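# Move clothes rail from wall hooks onto counter

## Task

Lift the clothes rail off both wall hooks and set it down lying flat on the counter. It must sit within 30° of parallel to the wall, with its centre lying between the two hooks and 18 to 28 cm away from the wall. Release it and move the gripper away. The task fails if the gripper still holds the rail when checked, and a placement that stays put only because the robot is touching it does not count.

## Robot and tools

ROBOT. One arm with a two-finger parallel gripper. Its six joints, base to hand, are waist, shoulder, elbow, forearm roll, wrist pitch and wrist roll; the result's Joint positions and torque lines list them in that order. The fingers point along the gripper's own +z axis and close along its y axis. The reported end_effector_position is the spot between the pads when closed, roughly 2 cm short of the fingertips; closing pushes the tips about 10 mm further along +z.

FRAMES. State lines use the scene frame: origin on the table surface under the arm's base, +z up, +y to the left when facing along +x. Positions are in metres, orientation is a wxyz quaternion, velocities in m/s and rad/s. The base may be slightly tilted, and the reported hand position gets less accurate at long reach. Motion commands, however, are in the gripper's own axes, not the scene frame.

execute_actions(actions). actions is a list of actions; each action is a table of 0 to 15 rows, and each row is 7 numbers in [-1, 1]: dx, dy, dz, rx, ry, rz, opening. Each row lasts one control step (1/30 s); if fewer than 15 rows are given, the last row repeats to fill 15 steps. dx..rz are an offset, in gripper axes, from the gripper's measured pose when that action began (for the first action in a call, the pose in the latest result). Every row in an action refers to that same starting pose, not to the row before. Scale: 1.0 equals 0.6 m for dx, dy, dz and 180 degrees for rotation; rx, ry, rz form a single rotation vector. opening is absolute, not an offset: +1 is fully open (0.084 m), -1 fully closed. An empty list just returns state and both camera images.

move(target, speed, blocking). target is one row of the same 7 numbers, same gripper-axis offset and scale, measured from the pose in the most recent result that reports one; opening is absolute and is sent when the move begins. The gripper follows a straight path there, taking the shorter rotation. speed is in m/s, 0.002 to 0.5 (default 0.25); turning is capped at twice that value in rad/s. Paths run 0.5 to 10 s and are cut off at 10 s. The path does not avoid obstacles, the hand may lag, wander or overshoot speed, especially with the arm stretched out. With blocking=false you get a result after 0.5 s while motion continues; until a result shows the move ended, further moves and execute_actions are rejected, so use wait or stop. The move: line reports the ending (done, off_target, moving, held, fault) plus limits: paced means the pose sent was clipped; held means a safety check blocked steps (afterwards the arm may surge faster than speed). The distance from target is also given.

wait(seconds): 0 to 10 s, the arm keeps its last command; returns early if a running move ends. stop: brakes a running move (needs room, more when fast); fingers are not stopped. zoom_image(camera, region): camera is cam_high or cam_low; region is [x0, y0, x1, y1] pixels of that camera's latest 896x504 image, at most 504x504. finished_scene(scene): ends the current scene by its number, irreversibly, after the last command has been held; the reply says if the goal was met.

CONTROLLER. Each step the commanded pose is clipped to 70 mm and 16 degrees from the measured pose, then reached by damped inverse kinematics with position favoured over orientation. After an action, the arm only continues to the last clipped pose, so a distant target needs further commands. "Hand target" shows what it is driving toward. A "pose unreachable" line means the clearance check (which treats the mount under the base as arm) altered or refused the command. Joint limits (rad): waist and forearm roll and wrist roll ±6.283, shoulder -2.059 to 2.094, elbow -3.927 to 0.192, wrist pitch -1.693 to 3.142. Joint targets move at most 3.14 rad/s.

GRIPPING. grip_measured is the actual finger opening on the command scale. To keep hold, command an opening well below it; a bigger gap squeezes harder, up to roughly 24 N per pad for objects up to about 6 cm. Fast closing can hit harder. Resending grip_measured gives only a light hold.

RESULT LINES AND HAZARDS. Torque readings include offsets and noise and are nonzero in free air. If contact torque hits a joint's load limit (waist and shoulder 43.5, elbow and forearm roll 26.1, wrist pitch and wrist roll 17.4 N m, held weight included), a TORQUE FAULT stops the arm, backs that joint off, freezes 10 s and drops the rest of the call. Holding loads heats motors: MOTOR HOT appears from 65 °C, and at 80 °C an OVER-TEMPERATURE FAULT brakes the arm until cool. Fast contacts and targets far beyond a contact press hard. Random tugs may hit a held part. Avoid drops, slips, slams, hard pushes, and never knock anything off the table. Release the rail fully and back away before ending.

CAMERAS. cam_high and cam_low, each 896x504, come in that order; calibration (K, distortion, world-to-camera transform) is supplied, accurate to a few degrees and millimetres.

Each tool is called after ">>>" as name([rows], argument=value, ...), one row to a line, values as JSON.

## Session

I'll start by looking at the current state of the scene.

>>> execute_actions(actions=[])

Scene clock: 0.00 s.
end_effector_position=(+0.1899, -0.3625, +0.2648) grip_measured=+1.00 end_effector_quat_wxyz=(-0.135, +0.916, +0.377, -0.030) end_effector_velocity=(-0.000, -0.000, +0.000) end_effector_angular_velocity=(-0.001, -0.001, -0.001)
Joint positions: [-1.027 -0.032 -1.091 -0.004  1.36  -1.888  0.084]
Joint velocities: [-0.001 -0.001  0.     0.    -0.001 -0.     0.   ]
Joint torques (N m, as the arm reports them, + toward a larger angle): no reading
Motor temperatures (°C, as the motors report them): [39 36 34 37 37 39]
Hand target: +0.190, -0.363, +0.265; -0.135, +0.916, +0.377, -0.030

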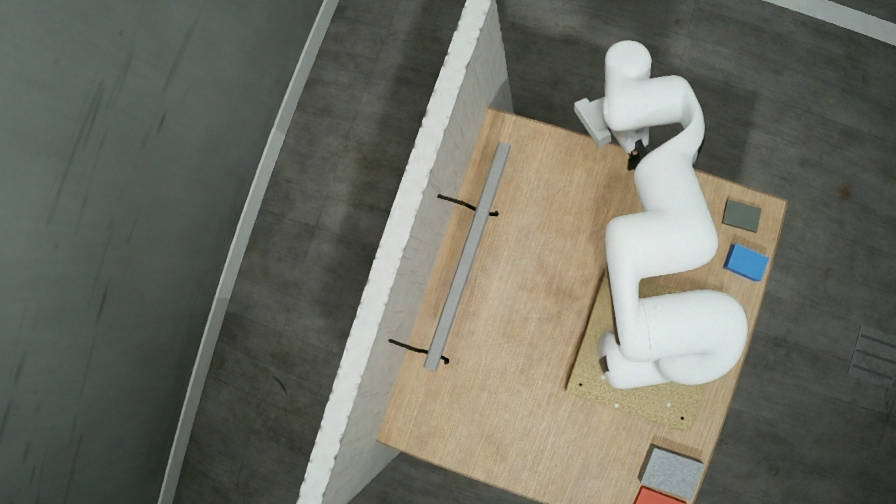

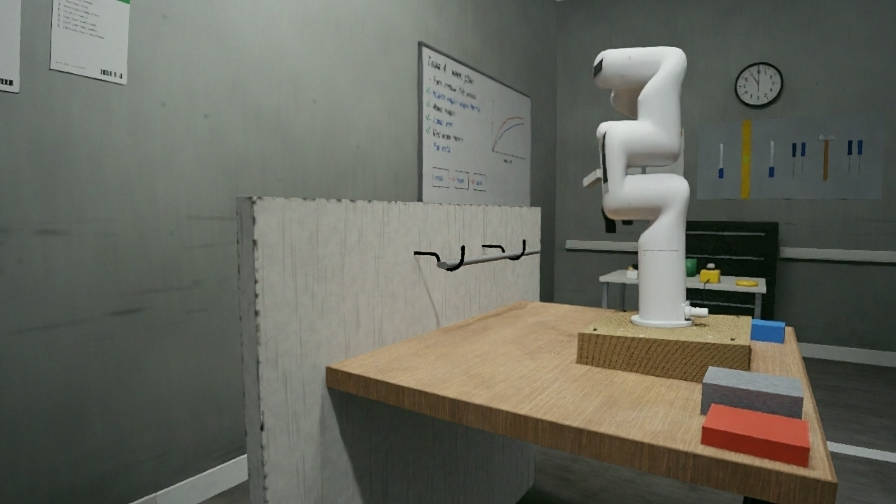

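>>> zoom_image(camera="cam_high", region=[340, 100, 600, 400])

>>> zoom_image(camera="cam_low", region=[390, 200, 570, 320])

Region (340, 100, 600, 400) of cam_high's 896x504 image, scaled by 1.680, with more detail than that image has; it fills the left 437 columns of this view, and the rest is white.

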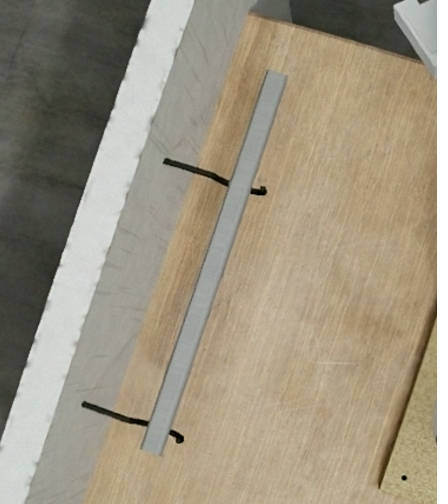

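Region (390, 200, 570, 320) of cam_low's 896x504 image, scaled by 2.800, with more detail than that image has.

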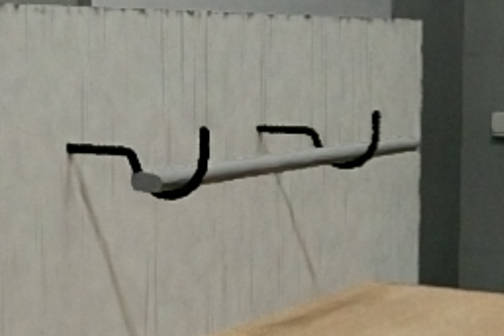

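>>> move(target=[0.6322, -0.1116, 0.001, -0.0765, -0.0487, -0.2498, 1.0], speed=0.25)

Scene clock: 78.70 s.
end_effector_position=(+0.4149, -0.0522, +0.2993) grip_measured=+1.00 end_effector_quat_wxyz=(-0.001, +0.708, +0.707, -0.000) end_effector_velocity=(+0.002, +0.002, +0.001) end_effector_angular_velocity=(-0.001, -0.002, +0.006)
Joint positions: [-0.035 -0.287 -0.904 -0.012  1.142 -1.678  0.084]
Joint velocities: [ 0.007  0.002 -0.003 -0.001 -0.001  0.001  0.   ]
Joint torques (N m, as the arm reports them, + toward a larger angle): [ -1.45 -11.62 -15.18  -0.73  -1.8    0.01]
Motor temperatures (°C, as the motors report them): [39 37 39 37 37 39]
Hand target: +0.415, -0.052, +0.299; -0.001, +0.707, +0.707, -0.000
Off the commanded pose: 0.001 m, 0 deg.
move: done

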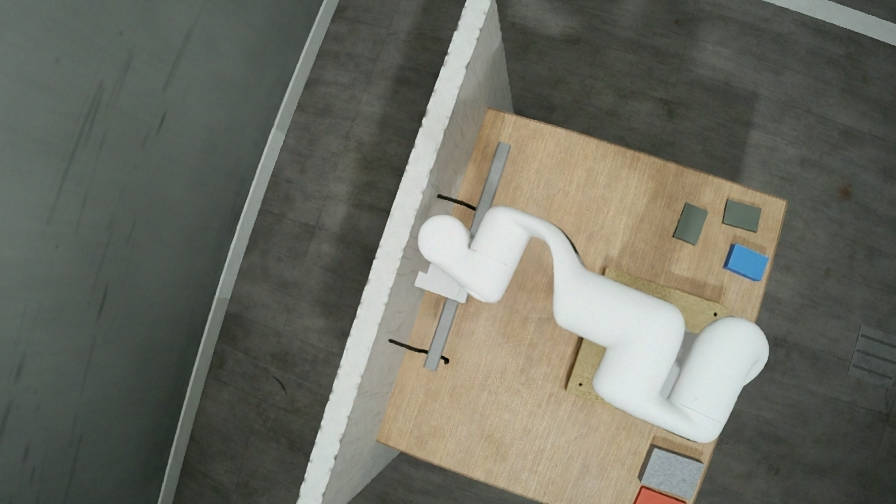

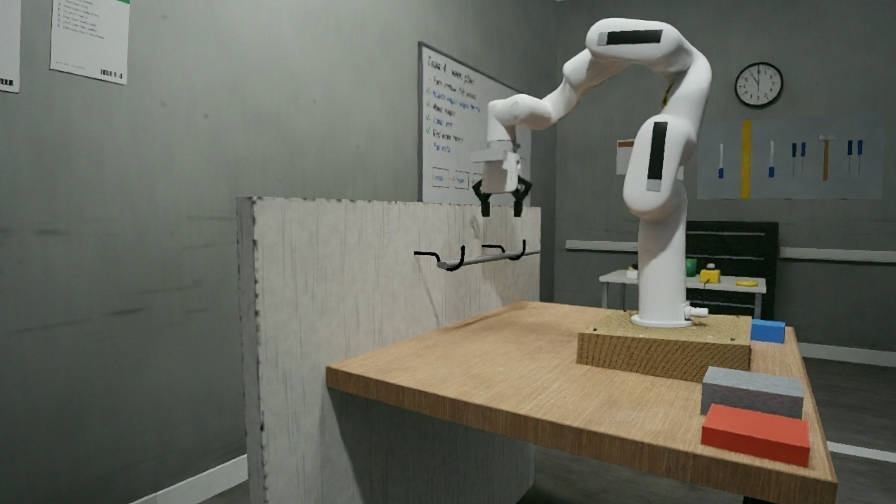

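>>> zoom_image(camera="cam_low", region=[400, 130, 580, 290])

>>> zoom_image(camera="cam_high", region=[360, 130, 580, 390])

Region (400, 130, 580, 290) of cam_low's 896x504 image, scaled by 2.800, with more detail than that image has.

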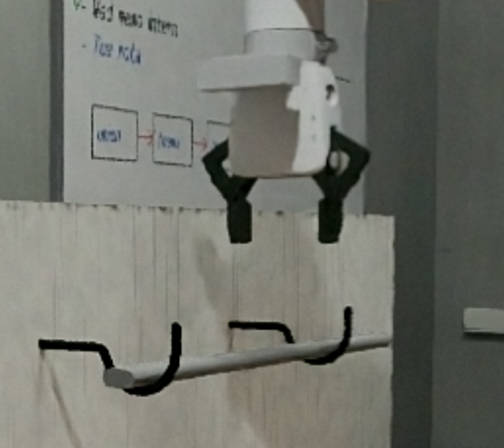

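Region (360, 130, 580, 390) of cam_high's 896x504 image, scaled by 1.938, with more detail than that image has; it fills the left 426 columns of this view, and the rest is white.

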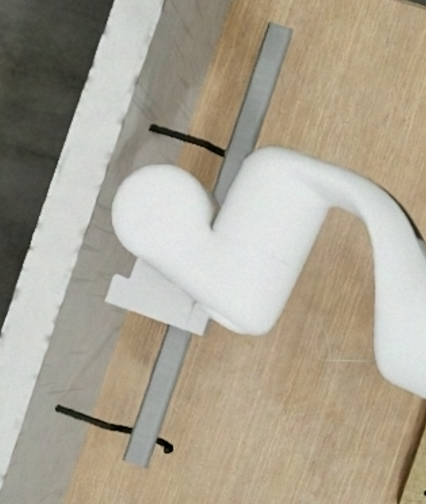

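>>> move(target=[0.0, 0.0217, 0.1238, 0.0, 0.0, 0.0, 0.45], speed=0.15)

Scene clock: 100.50 s.
end_effector_position=(+0.4280, -0.0524, +0.2255) grip_measured=+0.44 end_effector_quat_wxyz=(-0.000, +0.708, +0.706, +0.000) end_effector_velocity=(-0.001, +0.001, -0.004) end_effector_angular_velocity=(+0.001, +0.006, +0.002)
Joint positions: [-0.035 -0.16  -0.811 -0.014  0.92  -1.673  0.063]
Joint velocities: [ 0.002  0.005  0.005 -0.    -0.003  0.    -0.   ]
Joint torques (N m, as the arm reports them, + toward a larger angle): [ -0.67 -14.08 -14.06  -0.51  -2.07  -0.11]
Motor temperatures (°C, as the motors report them): [39 37 39 37 37 39]
Hand target: +0.428, -0.052, +0.225; -0.001, +0.708, +0.706, -0.000
Off the commanded pose: 0.001 m, 0 deg.
move: done

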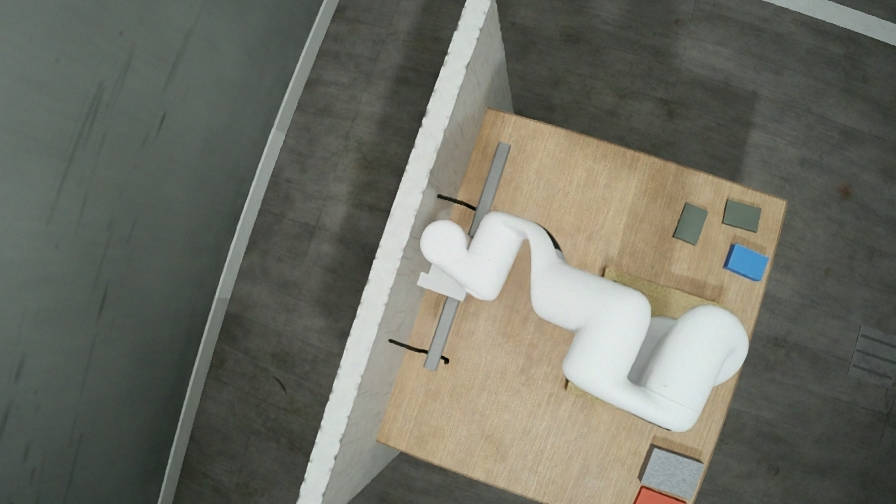

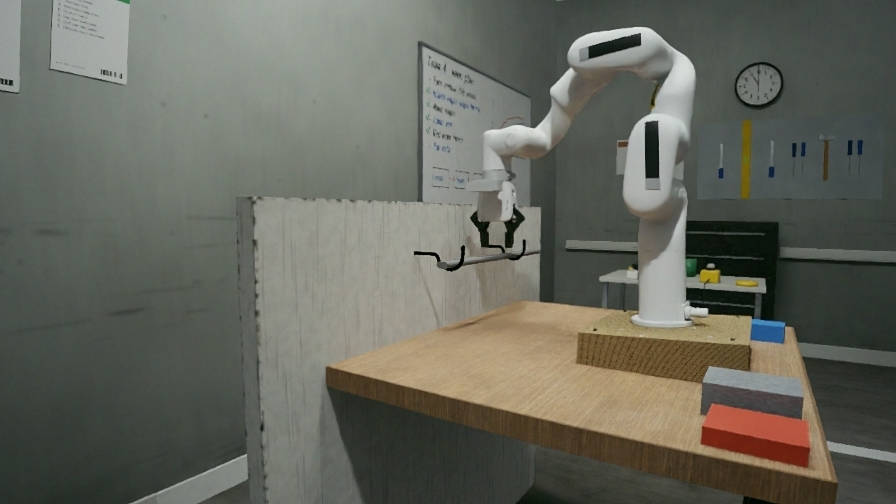

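>>> zoom_image(camera="cam_low", region=[430, 170, 550, 280])

>>> zoom_image(camera="cam_high", region=[390, 180, 540, 330])

Region (430, 170, 550, 280) of cam_low's 896x504 image, scaled by 4.200, with more detail than that image has; it fills the top 462 rows of this view, and the rest is white.

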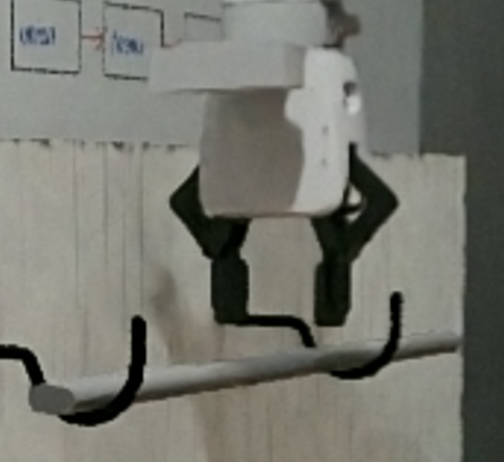

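Region (390, 180, 540, 330) of cam_high's 896x504 image, scaled by 3.360, with more detail than that image has.

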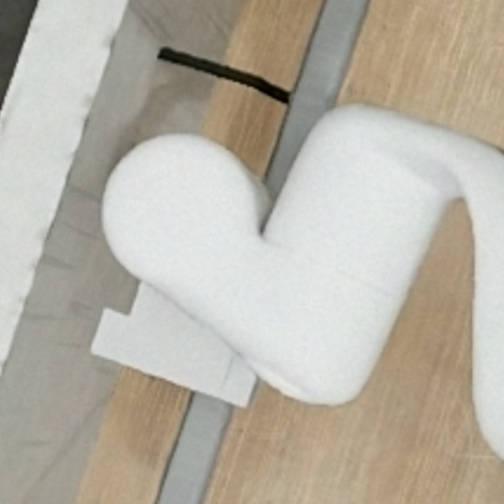

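>>> move(target=[0.0, 0.0, 0.053, 0.0, 0.0, 0.0, 0.45], speed=0.05)

>>> zoom_image(camera="cam_low", region=[430, 180, 550, 290])

Scene clock: 116.13 s.
end_effector_position=(+0.4280, -0.0525, +0.1940) grip_measured=+0.44 end_effector_quat_wxyz=(-0.000, +0.708, +0.706, +0.000) end_effector_velocity=(+0.001, -0.001, +0.000) end_effector_angular_velocity=(-0.000, -0.003, -0.002)
Joint positions: [-0.036 -0.106 -0.768 -0.015  0.824 -1.673  0.063]
Joint velocities: [-0.002  0.001 -0.    -0.    -0.003  0.     0.   ]
Joint torques (N m, as the arm reports them, + toward a larger angle): [ -0.89 -14.43 -14.04  -0.31  -1.92   0.17]
Motor temperatures (°C, as the motors report them): [39 37 39 37 37 39]
Hand target: +0.428, -0.053, +0.194; -0.000, +0.708, +0.706, +0.000
Off the commanded pose: 0.000 m, 0 deg.
move: done

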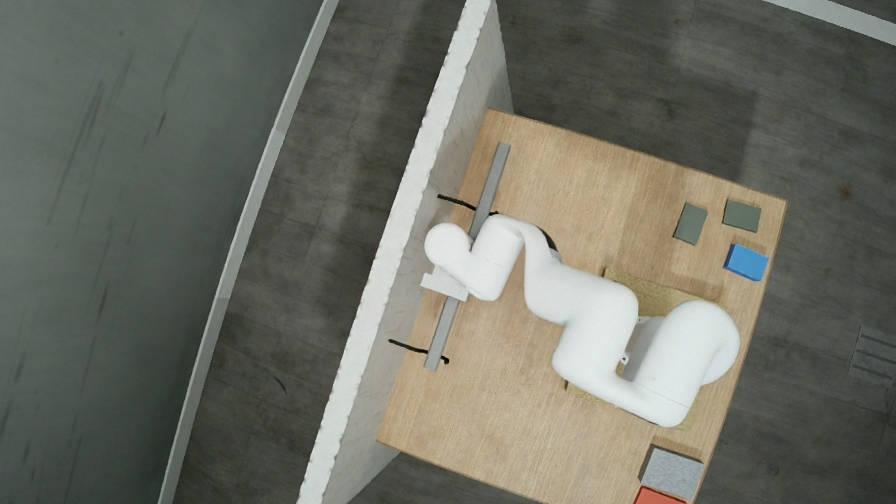

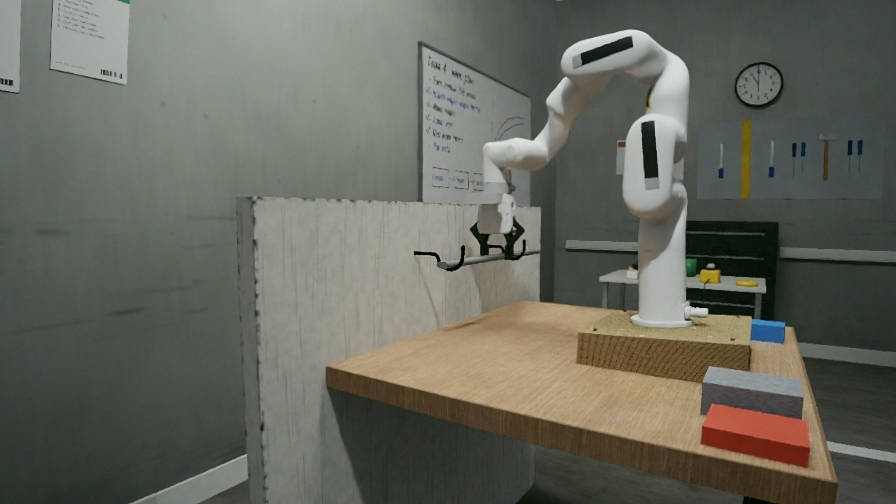

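Region (430, 180, 550, 290) of cam_low's 896x504 image, scaled by 4.200, with more detail than that image has; it fills the top 462 rows of this view, and the rest is white.

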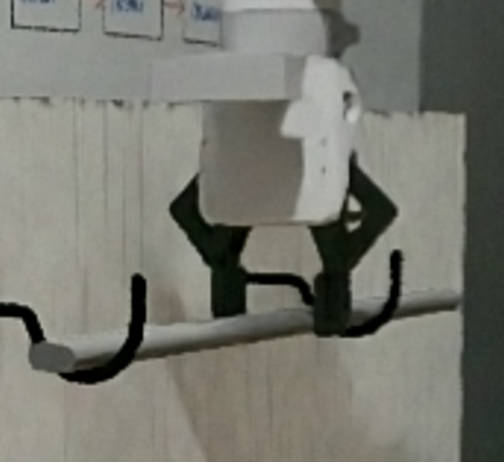

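>>> execute_actions([
  [[0,0,0,0,0,0,0.40],[0,0,0,0,0,0,0.35],[0,0,0,0,0,0,0.30],[0,0,0,0,0,0,0.25],[0,0,0,0,0,0,0.20],[0,0,0,0,0,0,0.15],[0,0,0,0,0,0,0.10],[0,0,0,0,0,0,0.05],[0,0,0,0,0,0,0.0],[0,0,0,0,0,0,-0.04],[0,0,0,0,0,0,-0.08],[0,0,0,0,0,0,-0.12],[0,0,0,0,0,0,-0.15],[0,0,0,0,0,0,-0.18],[0,0,0,0,0,0,-0.2]],
  [[0,0,0,0,0,0,-0.22],[0,0,0,0,0,0,-0.24],[0,0,0,0,0,0,-0.26],[0,0,0,0,0,0,-0.28],[0,0,0,0,0,0,-0.30],[0,0,0,0,0,0,-0.32],[0,0,0,0,0,0,-0.34],[0,0,0,0,0,0,-0.36],[0,0,0,0,0,0,-0.38],[0,0,0,0,0,0,-0.40],[0,0,0,0,0,0,-0.42],[0,0,0,0,0,0,-0.44],[0,0,0,0,0,0,-0.46],[0,0,0,0,0,0,-0.48],[0,0,0,0,0,0,-0.5]],
])

>>> zoom_image(camera="cam_low", region=[430, 180, 550, 290])

Scene clock: 122.80 s.
end_effector_position=(+0.4294, -0.0527, +0.1952) grip_measured=-0.34 end_effector_quat_wxyz=(+0.002, +0.708, +0.706, +0.002) end_effector_velocity=(-0.000, -0.000, -0.001) end_effector_angular_velocity=(+0.000, +0.001, -0.001)
Joint positions: [-0.036 -0.107 -0.77  -0.015  0.822 -1.673  0.029]
Joint velocities: [-0.001  0.     0.001  0.    -0.001  0.     0.   ]
Joint torques (N m, as the arm reports them, + toward a larger angle): [ -1.86 -12.11  -9.38  -0.39   0.62   0.23]
Motor temperatures (°C, as the motors report them): [39 37 39 37 37 39]
Hand target: +0.429, -0.053, +0.194; +0.001, +0.708, +0.706, +0.001
Off the commanded pose: 0.001 m, 0 deg.

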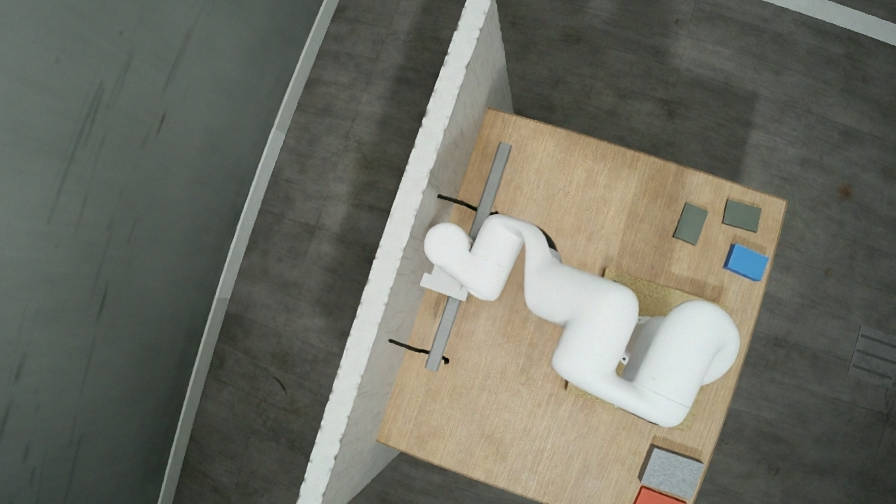

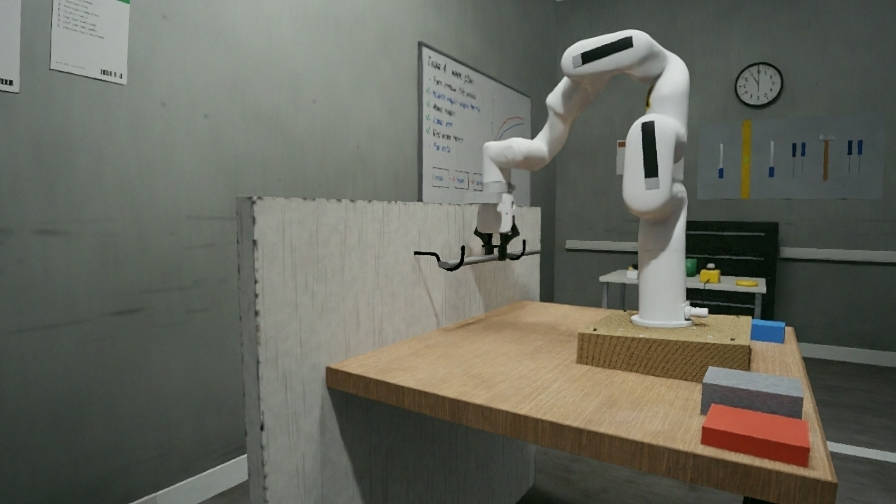

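Region (430, 180, 550, 290) of cam_low's 896x504 image, scaled by 4.200, with more detail than that image has; it fills the top 462 rows of this view, and the rest is white.

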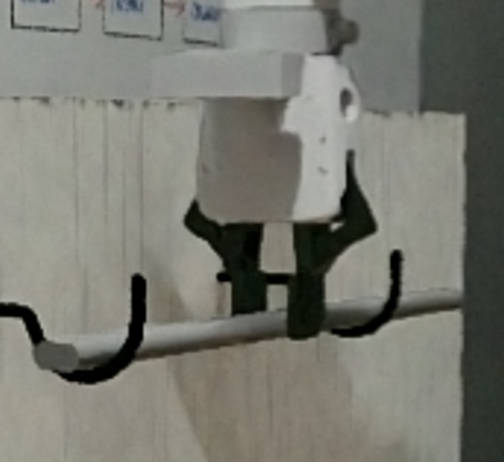

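>>> move(target=[0.0, 0.0, -0.13, 0.0, 0.0, 0.0, -1.0], speed=0.08)

>>> zoom_image(camera="cam_low", region=[410, 150, 560, 290])

Scene clock: 127.03 s.
end_effector_position=(+0.4289, -0.0524, +0.2726) grip_measured=-0.34 end_effector_quat_wxyz=(+0.001, +0.708, +0.707, +0.002) end_effector_velocity=(-0.002, -0.000, -0.000) end_effector_angular_velocity=(+0.001, +0.007, -0.002)
Joint positions: [-0.033 -0.219 -0.891 -0.012  1.056 -1.674  0.029]
Joint velocities: [-0.002  0.001 -0.001  0.001  0.007 -0.    -0.   ]
Joint torques (N m, as the arm reports them, + toward a larger angle): [ -1.3  -14.27 -15.93  -0.51  -2.21  -0.09]
Motor temperatures (°C, as the motors report them): [39 37 39 37 37 39]
Hand target: +0.429, -0.052, +0.273; +0.002, +0.708, +0.707, +0.002
Off the commanded pose: 0.001 m, 0 deg.
move: done

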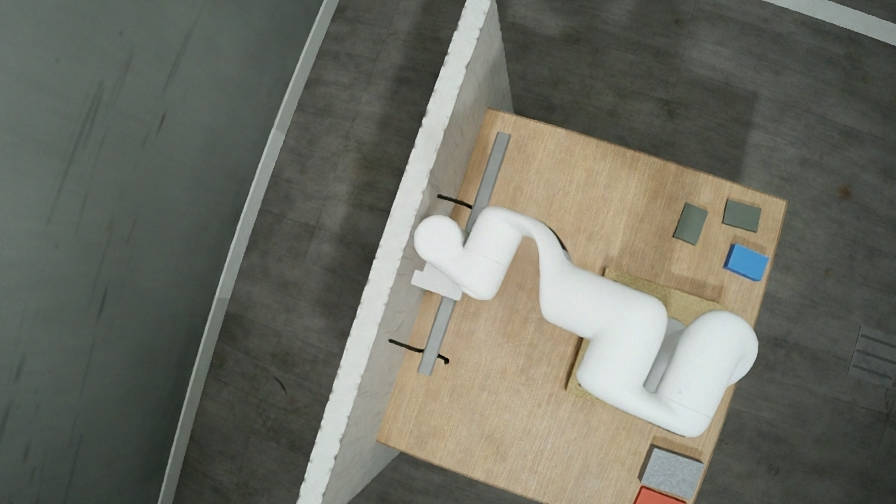

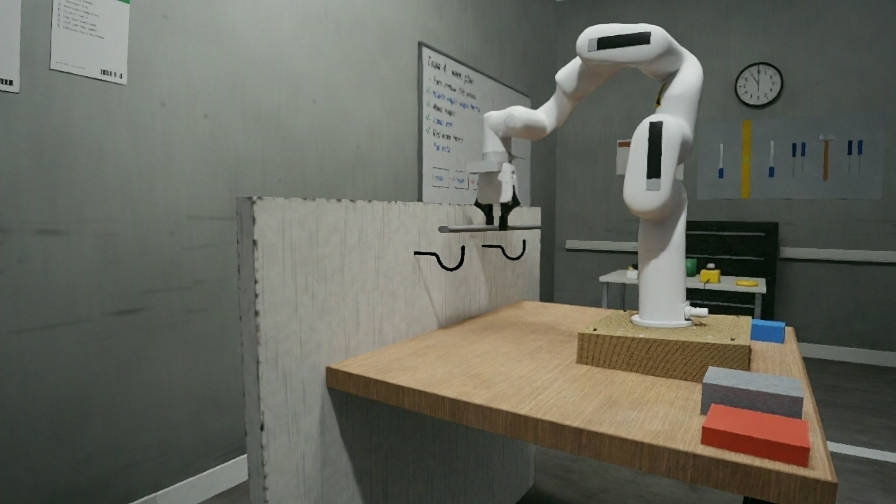

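Region (410, 150, 560, 290) of cam_low's 896x504 image, scaled by 3.360, with more detail than that image has; it fills the top 470 rows of this view, and the rest is white.

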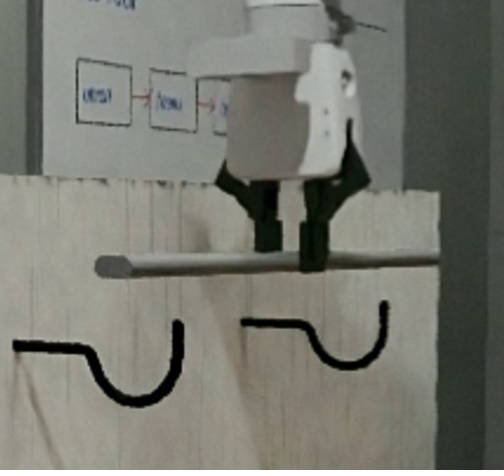

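>>> move(target=[0.0417, -0.12, 0.008, 0.0, 0.0, 0.0, -1.0], speed=0.15)

Scene clock: 134.70 s.
end_effector_position=(+0.3572, -0.0273, +0.2676) grip_measured=-0.34 end_effector_quat_wxyz=(+0.001, +0.708, +0.707, +0.001) end_effector_velocity=(-0.002, +0.000, -0.001) end_effector_angular_velocity=(+0.000, +0.002, -0.000)
Joint positions: [ 0.018 -0.479 -0.641 -0.015  1.066 -1.622  0.029]
Joint velocities: [ 0.001 -0.004  0.005  0.     0.001  0.001 -0.   ]
Joint torques (N m, as the arm reports them, + toward a larger angle): [ -0.74  -9.41 -15.96  -0.17  -2.23   0.08]
Motor temperatures (°C, as the motors report them): [39 37 39 37 37 39]
Hand target: +0.357, -0.027, +0.268; +0.001, +0.708, +0.707, +0.001
Off the commanded pose: 0.000 m, 0 deg.
move: done

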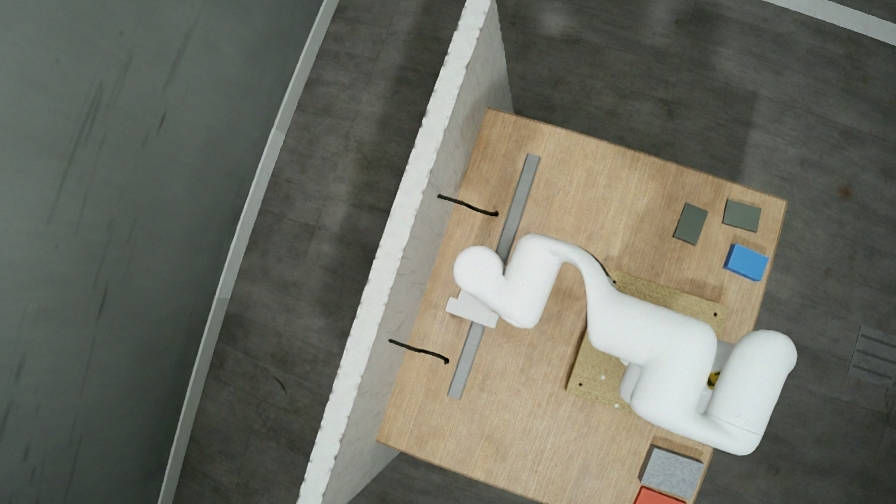

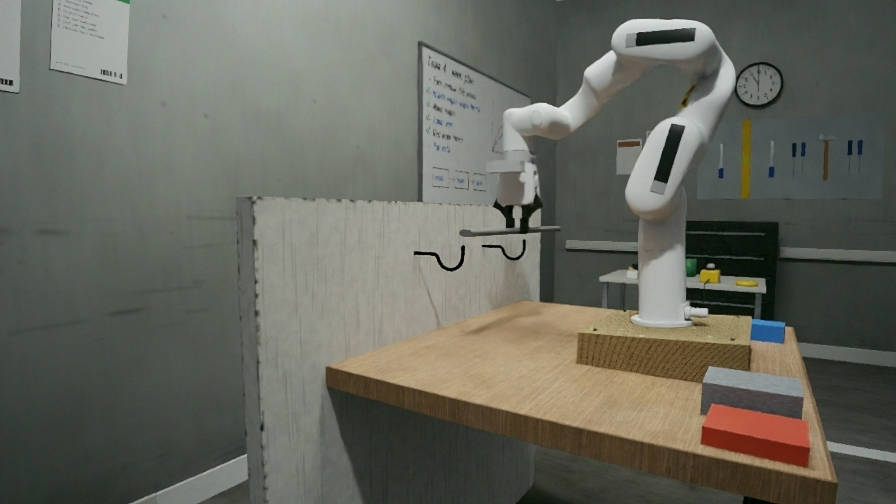

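>>> move(target=[0.045, -0.1017, 0.371, 0.0, 0.0, 0.0, -1.0], speed=0.2)

>>> zoom_image(camera="cam_low", region=[450, 230, 620, 370])

Scene clock: 140.33 s.
end_effector_position=(+0.2970, -0.0010, +0.0453) grip_measured=-0.34 end_effector_quat_wxyz=(+0.002, +0.708, +0.706, +0.001) end_effector_velocity=(-0.002, -0.000, -0.002) end_effector_angular_velocity=(-0.003, +0.004, -0.001)
Joint positions: [ 0.066 -0.015 -0.234 -0.089  0.196 -1.493  0.029]
Joint velocities: [-0.002  0.01   0.    -0.017 -0.006  0.015  0.   ]
Joint torques (N m, as the arm reports them, + toward a larger angle): [ -0.64 -11.36  -7.92  -0.63  -2.19   0.14]
Motor temperatures (°C, as the motors report them): [39 37 39 37 37 39]
Hand target: +0.297, -0.001, +0.045; +0.002, +0.708, +0.706, +0.001
Off the commanded pose: 0.001 m, 0 deg.
move: done

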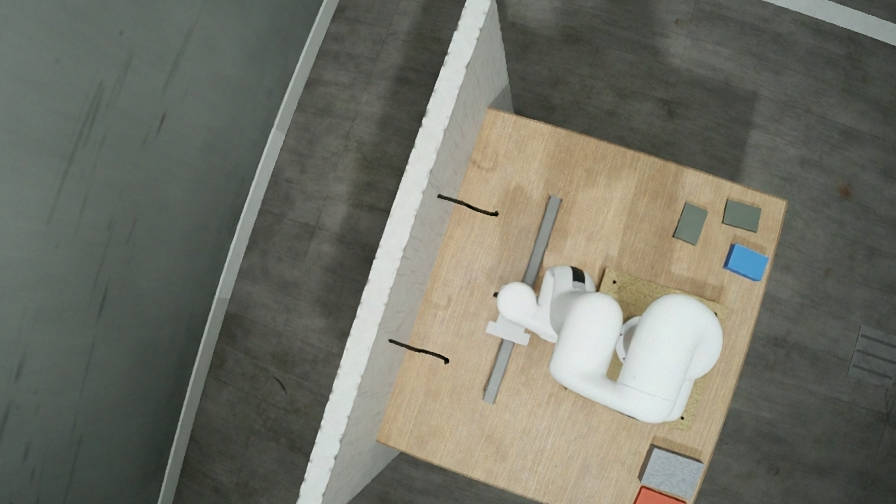

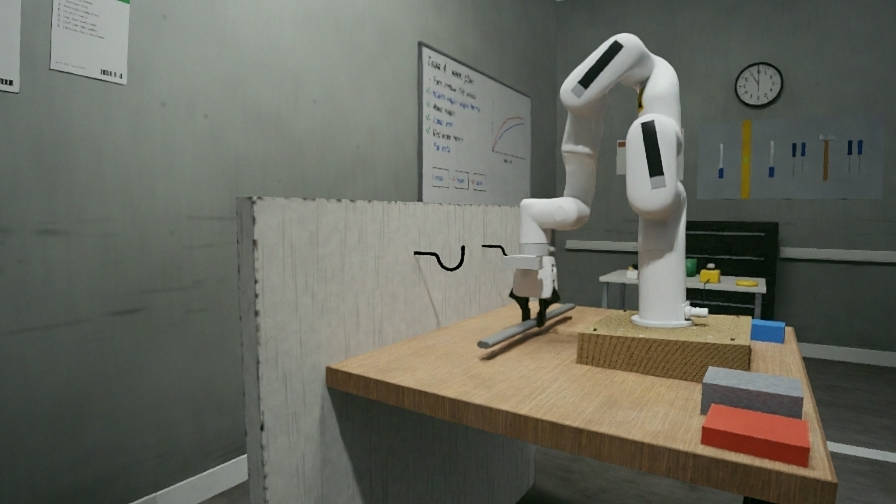

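Region (450, 230, 620, 370) of cam_low's 896x504 image, scaled by 2.965, with more detail than that image has; it fills the top 415 rows of this view, and the rest is white.

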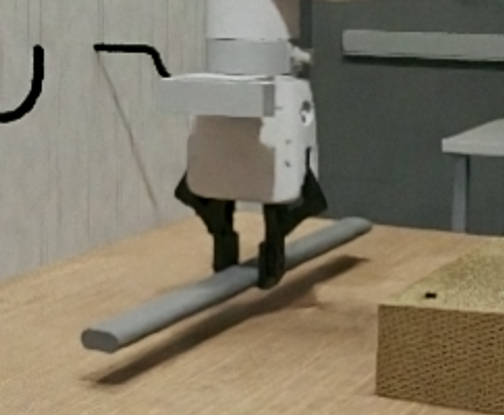

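>>> move(target=[0.0, 0.012, 0.03, 0.0, 0.0, 0.0, -1.0], speed=0.04)

>>> zoom_image(camera="cam_low", region=[460, 280, 590, 370])

Scene clock: 148.03 s.
end_effector_position=(+0.3042, -0.0011, +0.0275) grip_measured=-0.34 end_effector_quat_wxyz=(+0.002, +0.708, +0.706, +0.001) end_effector_velocity=(+0.002, +0.000, -0.001) end_effector_angular_velocity=(-0.002, -0.004, +0.000)
Joint positions: [ 0.054  0.093 -0.272 -0.132  0.126 -1.462  0.029]
Joint velocities: [-0.003  0.006 -0.003 -0.019 -0.006  0.016 -0.   ]
Joint torques (N m, as the arm reports them, + toward a larger angle): [ -0.41 -12.61  -7.5    0.    -2.1   -0.2 ]
Motor temperatures (°C, as the motors report them): [39 37 38 37 37 39]
Hand target: +0.304, -0.001, +0.027; +0.002, +0.708, +0.706, +0.001
Off the commanded pose: 0.000 m, 0 deg.
move: done

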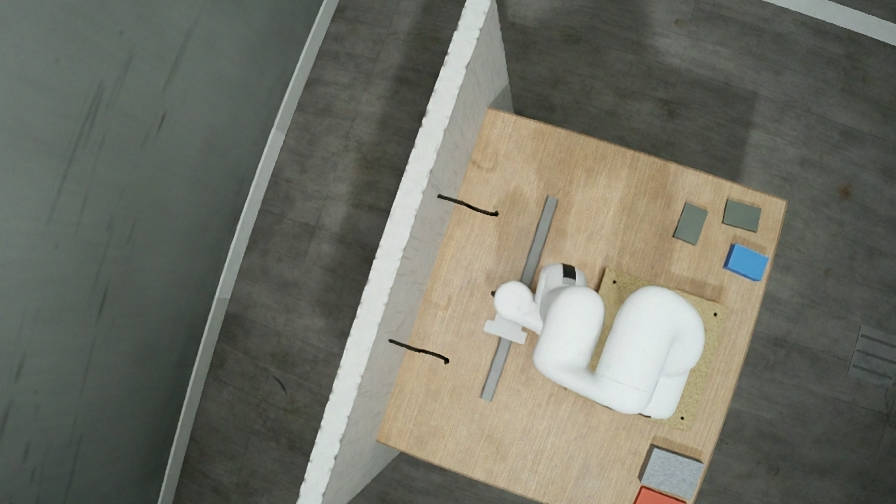

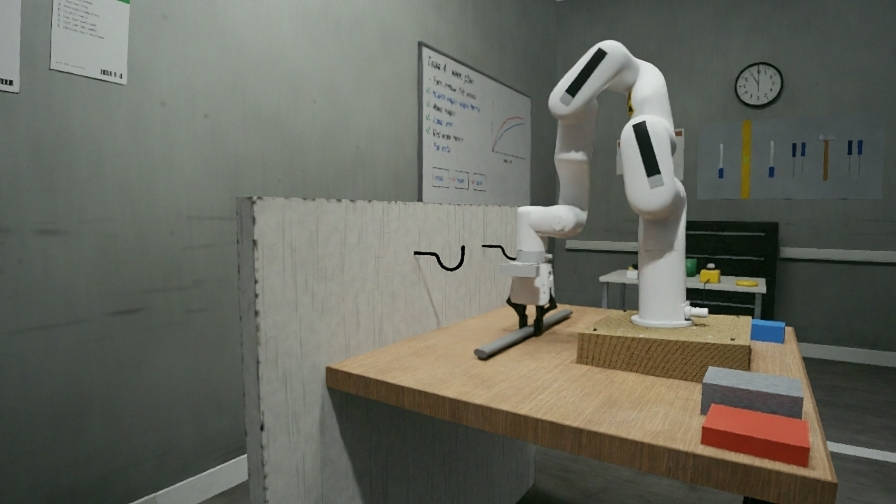

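Region (460, 280, 590, 370) of cam_low's 896x504 image, scaled by 3.877, with more detail than that image has; it fills the top 349 rows of this view, and the rest is white.

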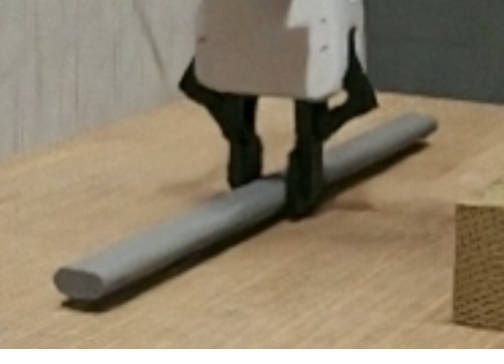

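>>> move(target=[0.0, 0.0, 0.009, 0.0, 0.0045, 0.0, -1.0], speed=0.015)

>>> zoom_image(camera="cam_low", region=[460, 280, 590, 370])

Scene clock: 155.20 s.
end_effector_position=(+0.3043, -0.0011, +0.0221) grip_measured=-0.34 end_effector_quat_wxyz=(-0.003, +0.708, +0.706, +0.006) end_effector_velocity=(+0.001, -0.000, -0.001) end_effector_angular_velocity=(+0.010, -0.002, -0.001)
Joint positions: [ 0.064  0.121 -0.276 -0.046  0.101 -1.536  0.029]
Joint velocities: [ 0.013  0.005 -0.002  0.09  -0.005 -0.075  0.   ]
Joint torques (N m, as the arm reports them, + toward a larger angle): [ -1.   -12.13  -7.06  -0.37  -2.2   -0.12]
Motor temperatures (°C, as the motors report them): [39 37 38 37 37 39]
Hand target: +0.304, -0.001, +0.022; -0.003, +0.708, +0.706, +0.006
Off the commanded pose: 0.000 m, 0 deg.
move: done

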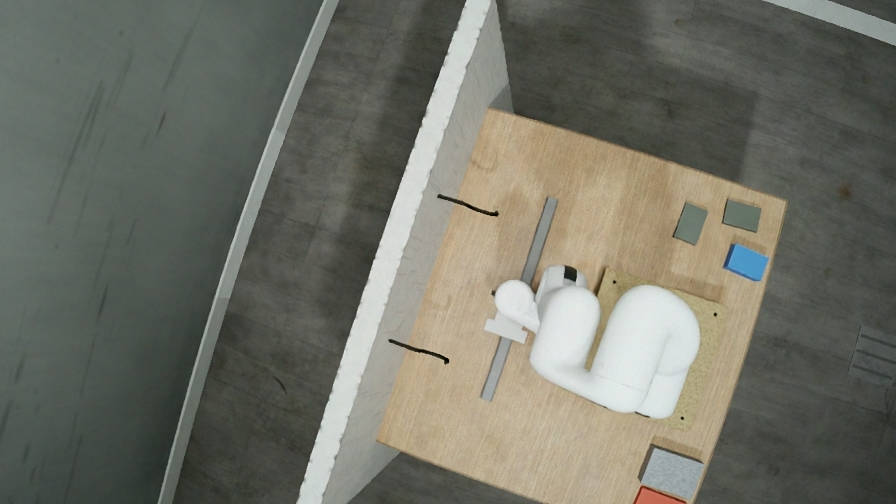

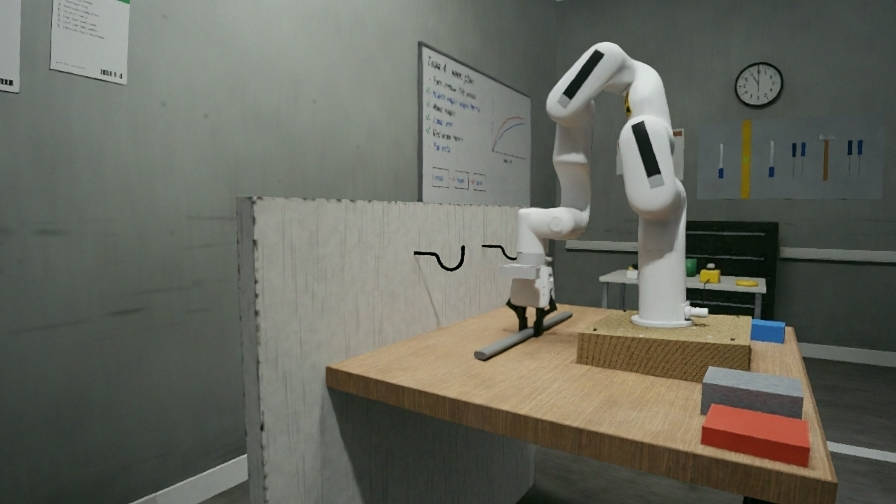

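Region (460, 280, 590, 370) of cam_low's 896x504 image, scaled by 3.877, with more detail than that image has; it fills the top 349 rows of this view, and the rest is white.

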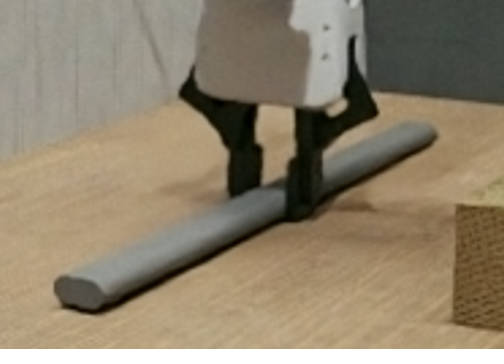

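>>> move(target=[0.0, 0.0, 0.004, 0.0, 0.0, 0.0, -1.0], speed=0.01)

>>> zoom_image(camera="cam_low", region=[460, 280, 590, 370])

Scene clock: 157.53 s.
end_effector_position=(+0.3058, -0.0011, +0.0207) grip_measured=-0.34 end_effector_quat_wxyz=(-0.001, +0.708, +0.706, +0.007) end_effector_velocity=(-0.000, -0.001, -0.000) end_effector_angular_velocity=(-0.001, -0.000, -0.002)
Joint positions: [ 0.063  0.131 -0.279 -0.05   0.091 -1.534  0.029]
Joint velocities: [-0.004  0.002  0.001 -0.009 -0.003  0.007  0.   ]
Joint torques (N m, as the arm reports them, + toward a larger angle): [-1.07 -6.91 -4.48 -0.26 -1.31 -0.31]
Motor temperatures (°C, as the motors report them): [39 37 38 37 37 39]
Hand target: +0.304, -0.001, +0.020; -0.003, +0.708, +0.706, +0.006
Off the commanded pose: 0.002 m, 0 deg.
move: done

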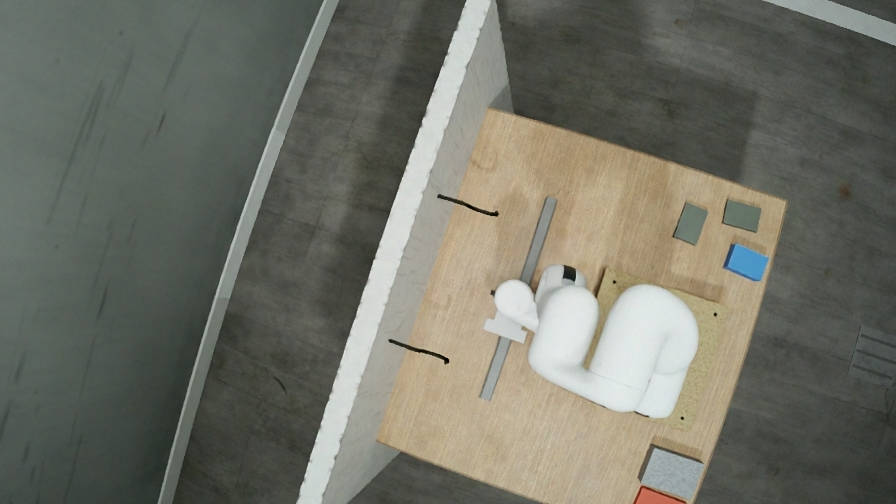

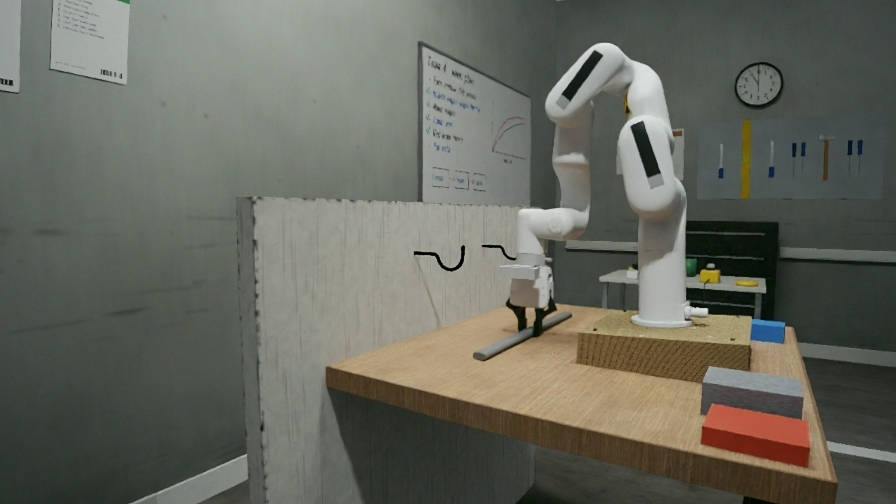

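Region (460, 280, 590, 370) of cam_low's 896x504 image, scaled by 3.877, with more detail than that image has; it fills the top 349 rows of this view, and the rest is white.

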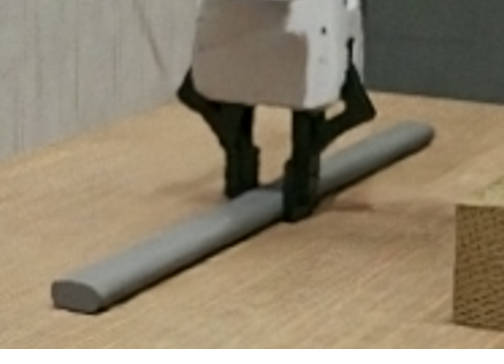

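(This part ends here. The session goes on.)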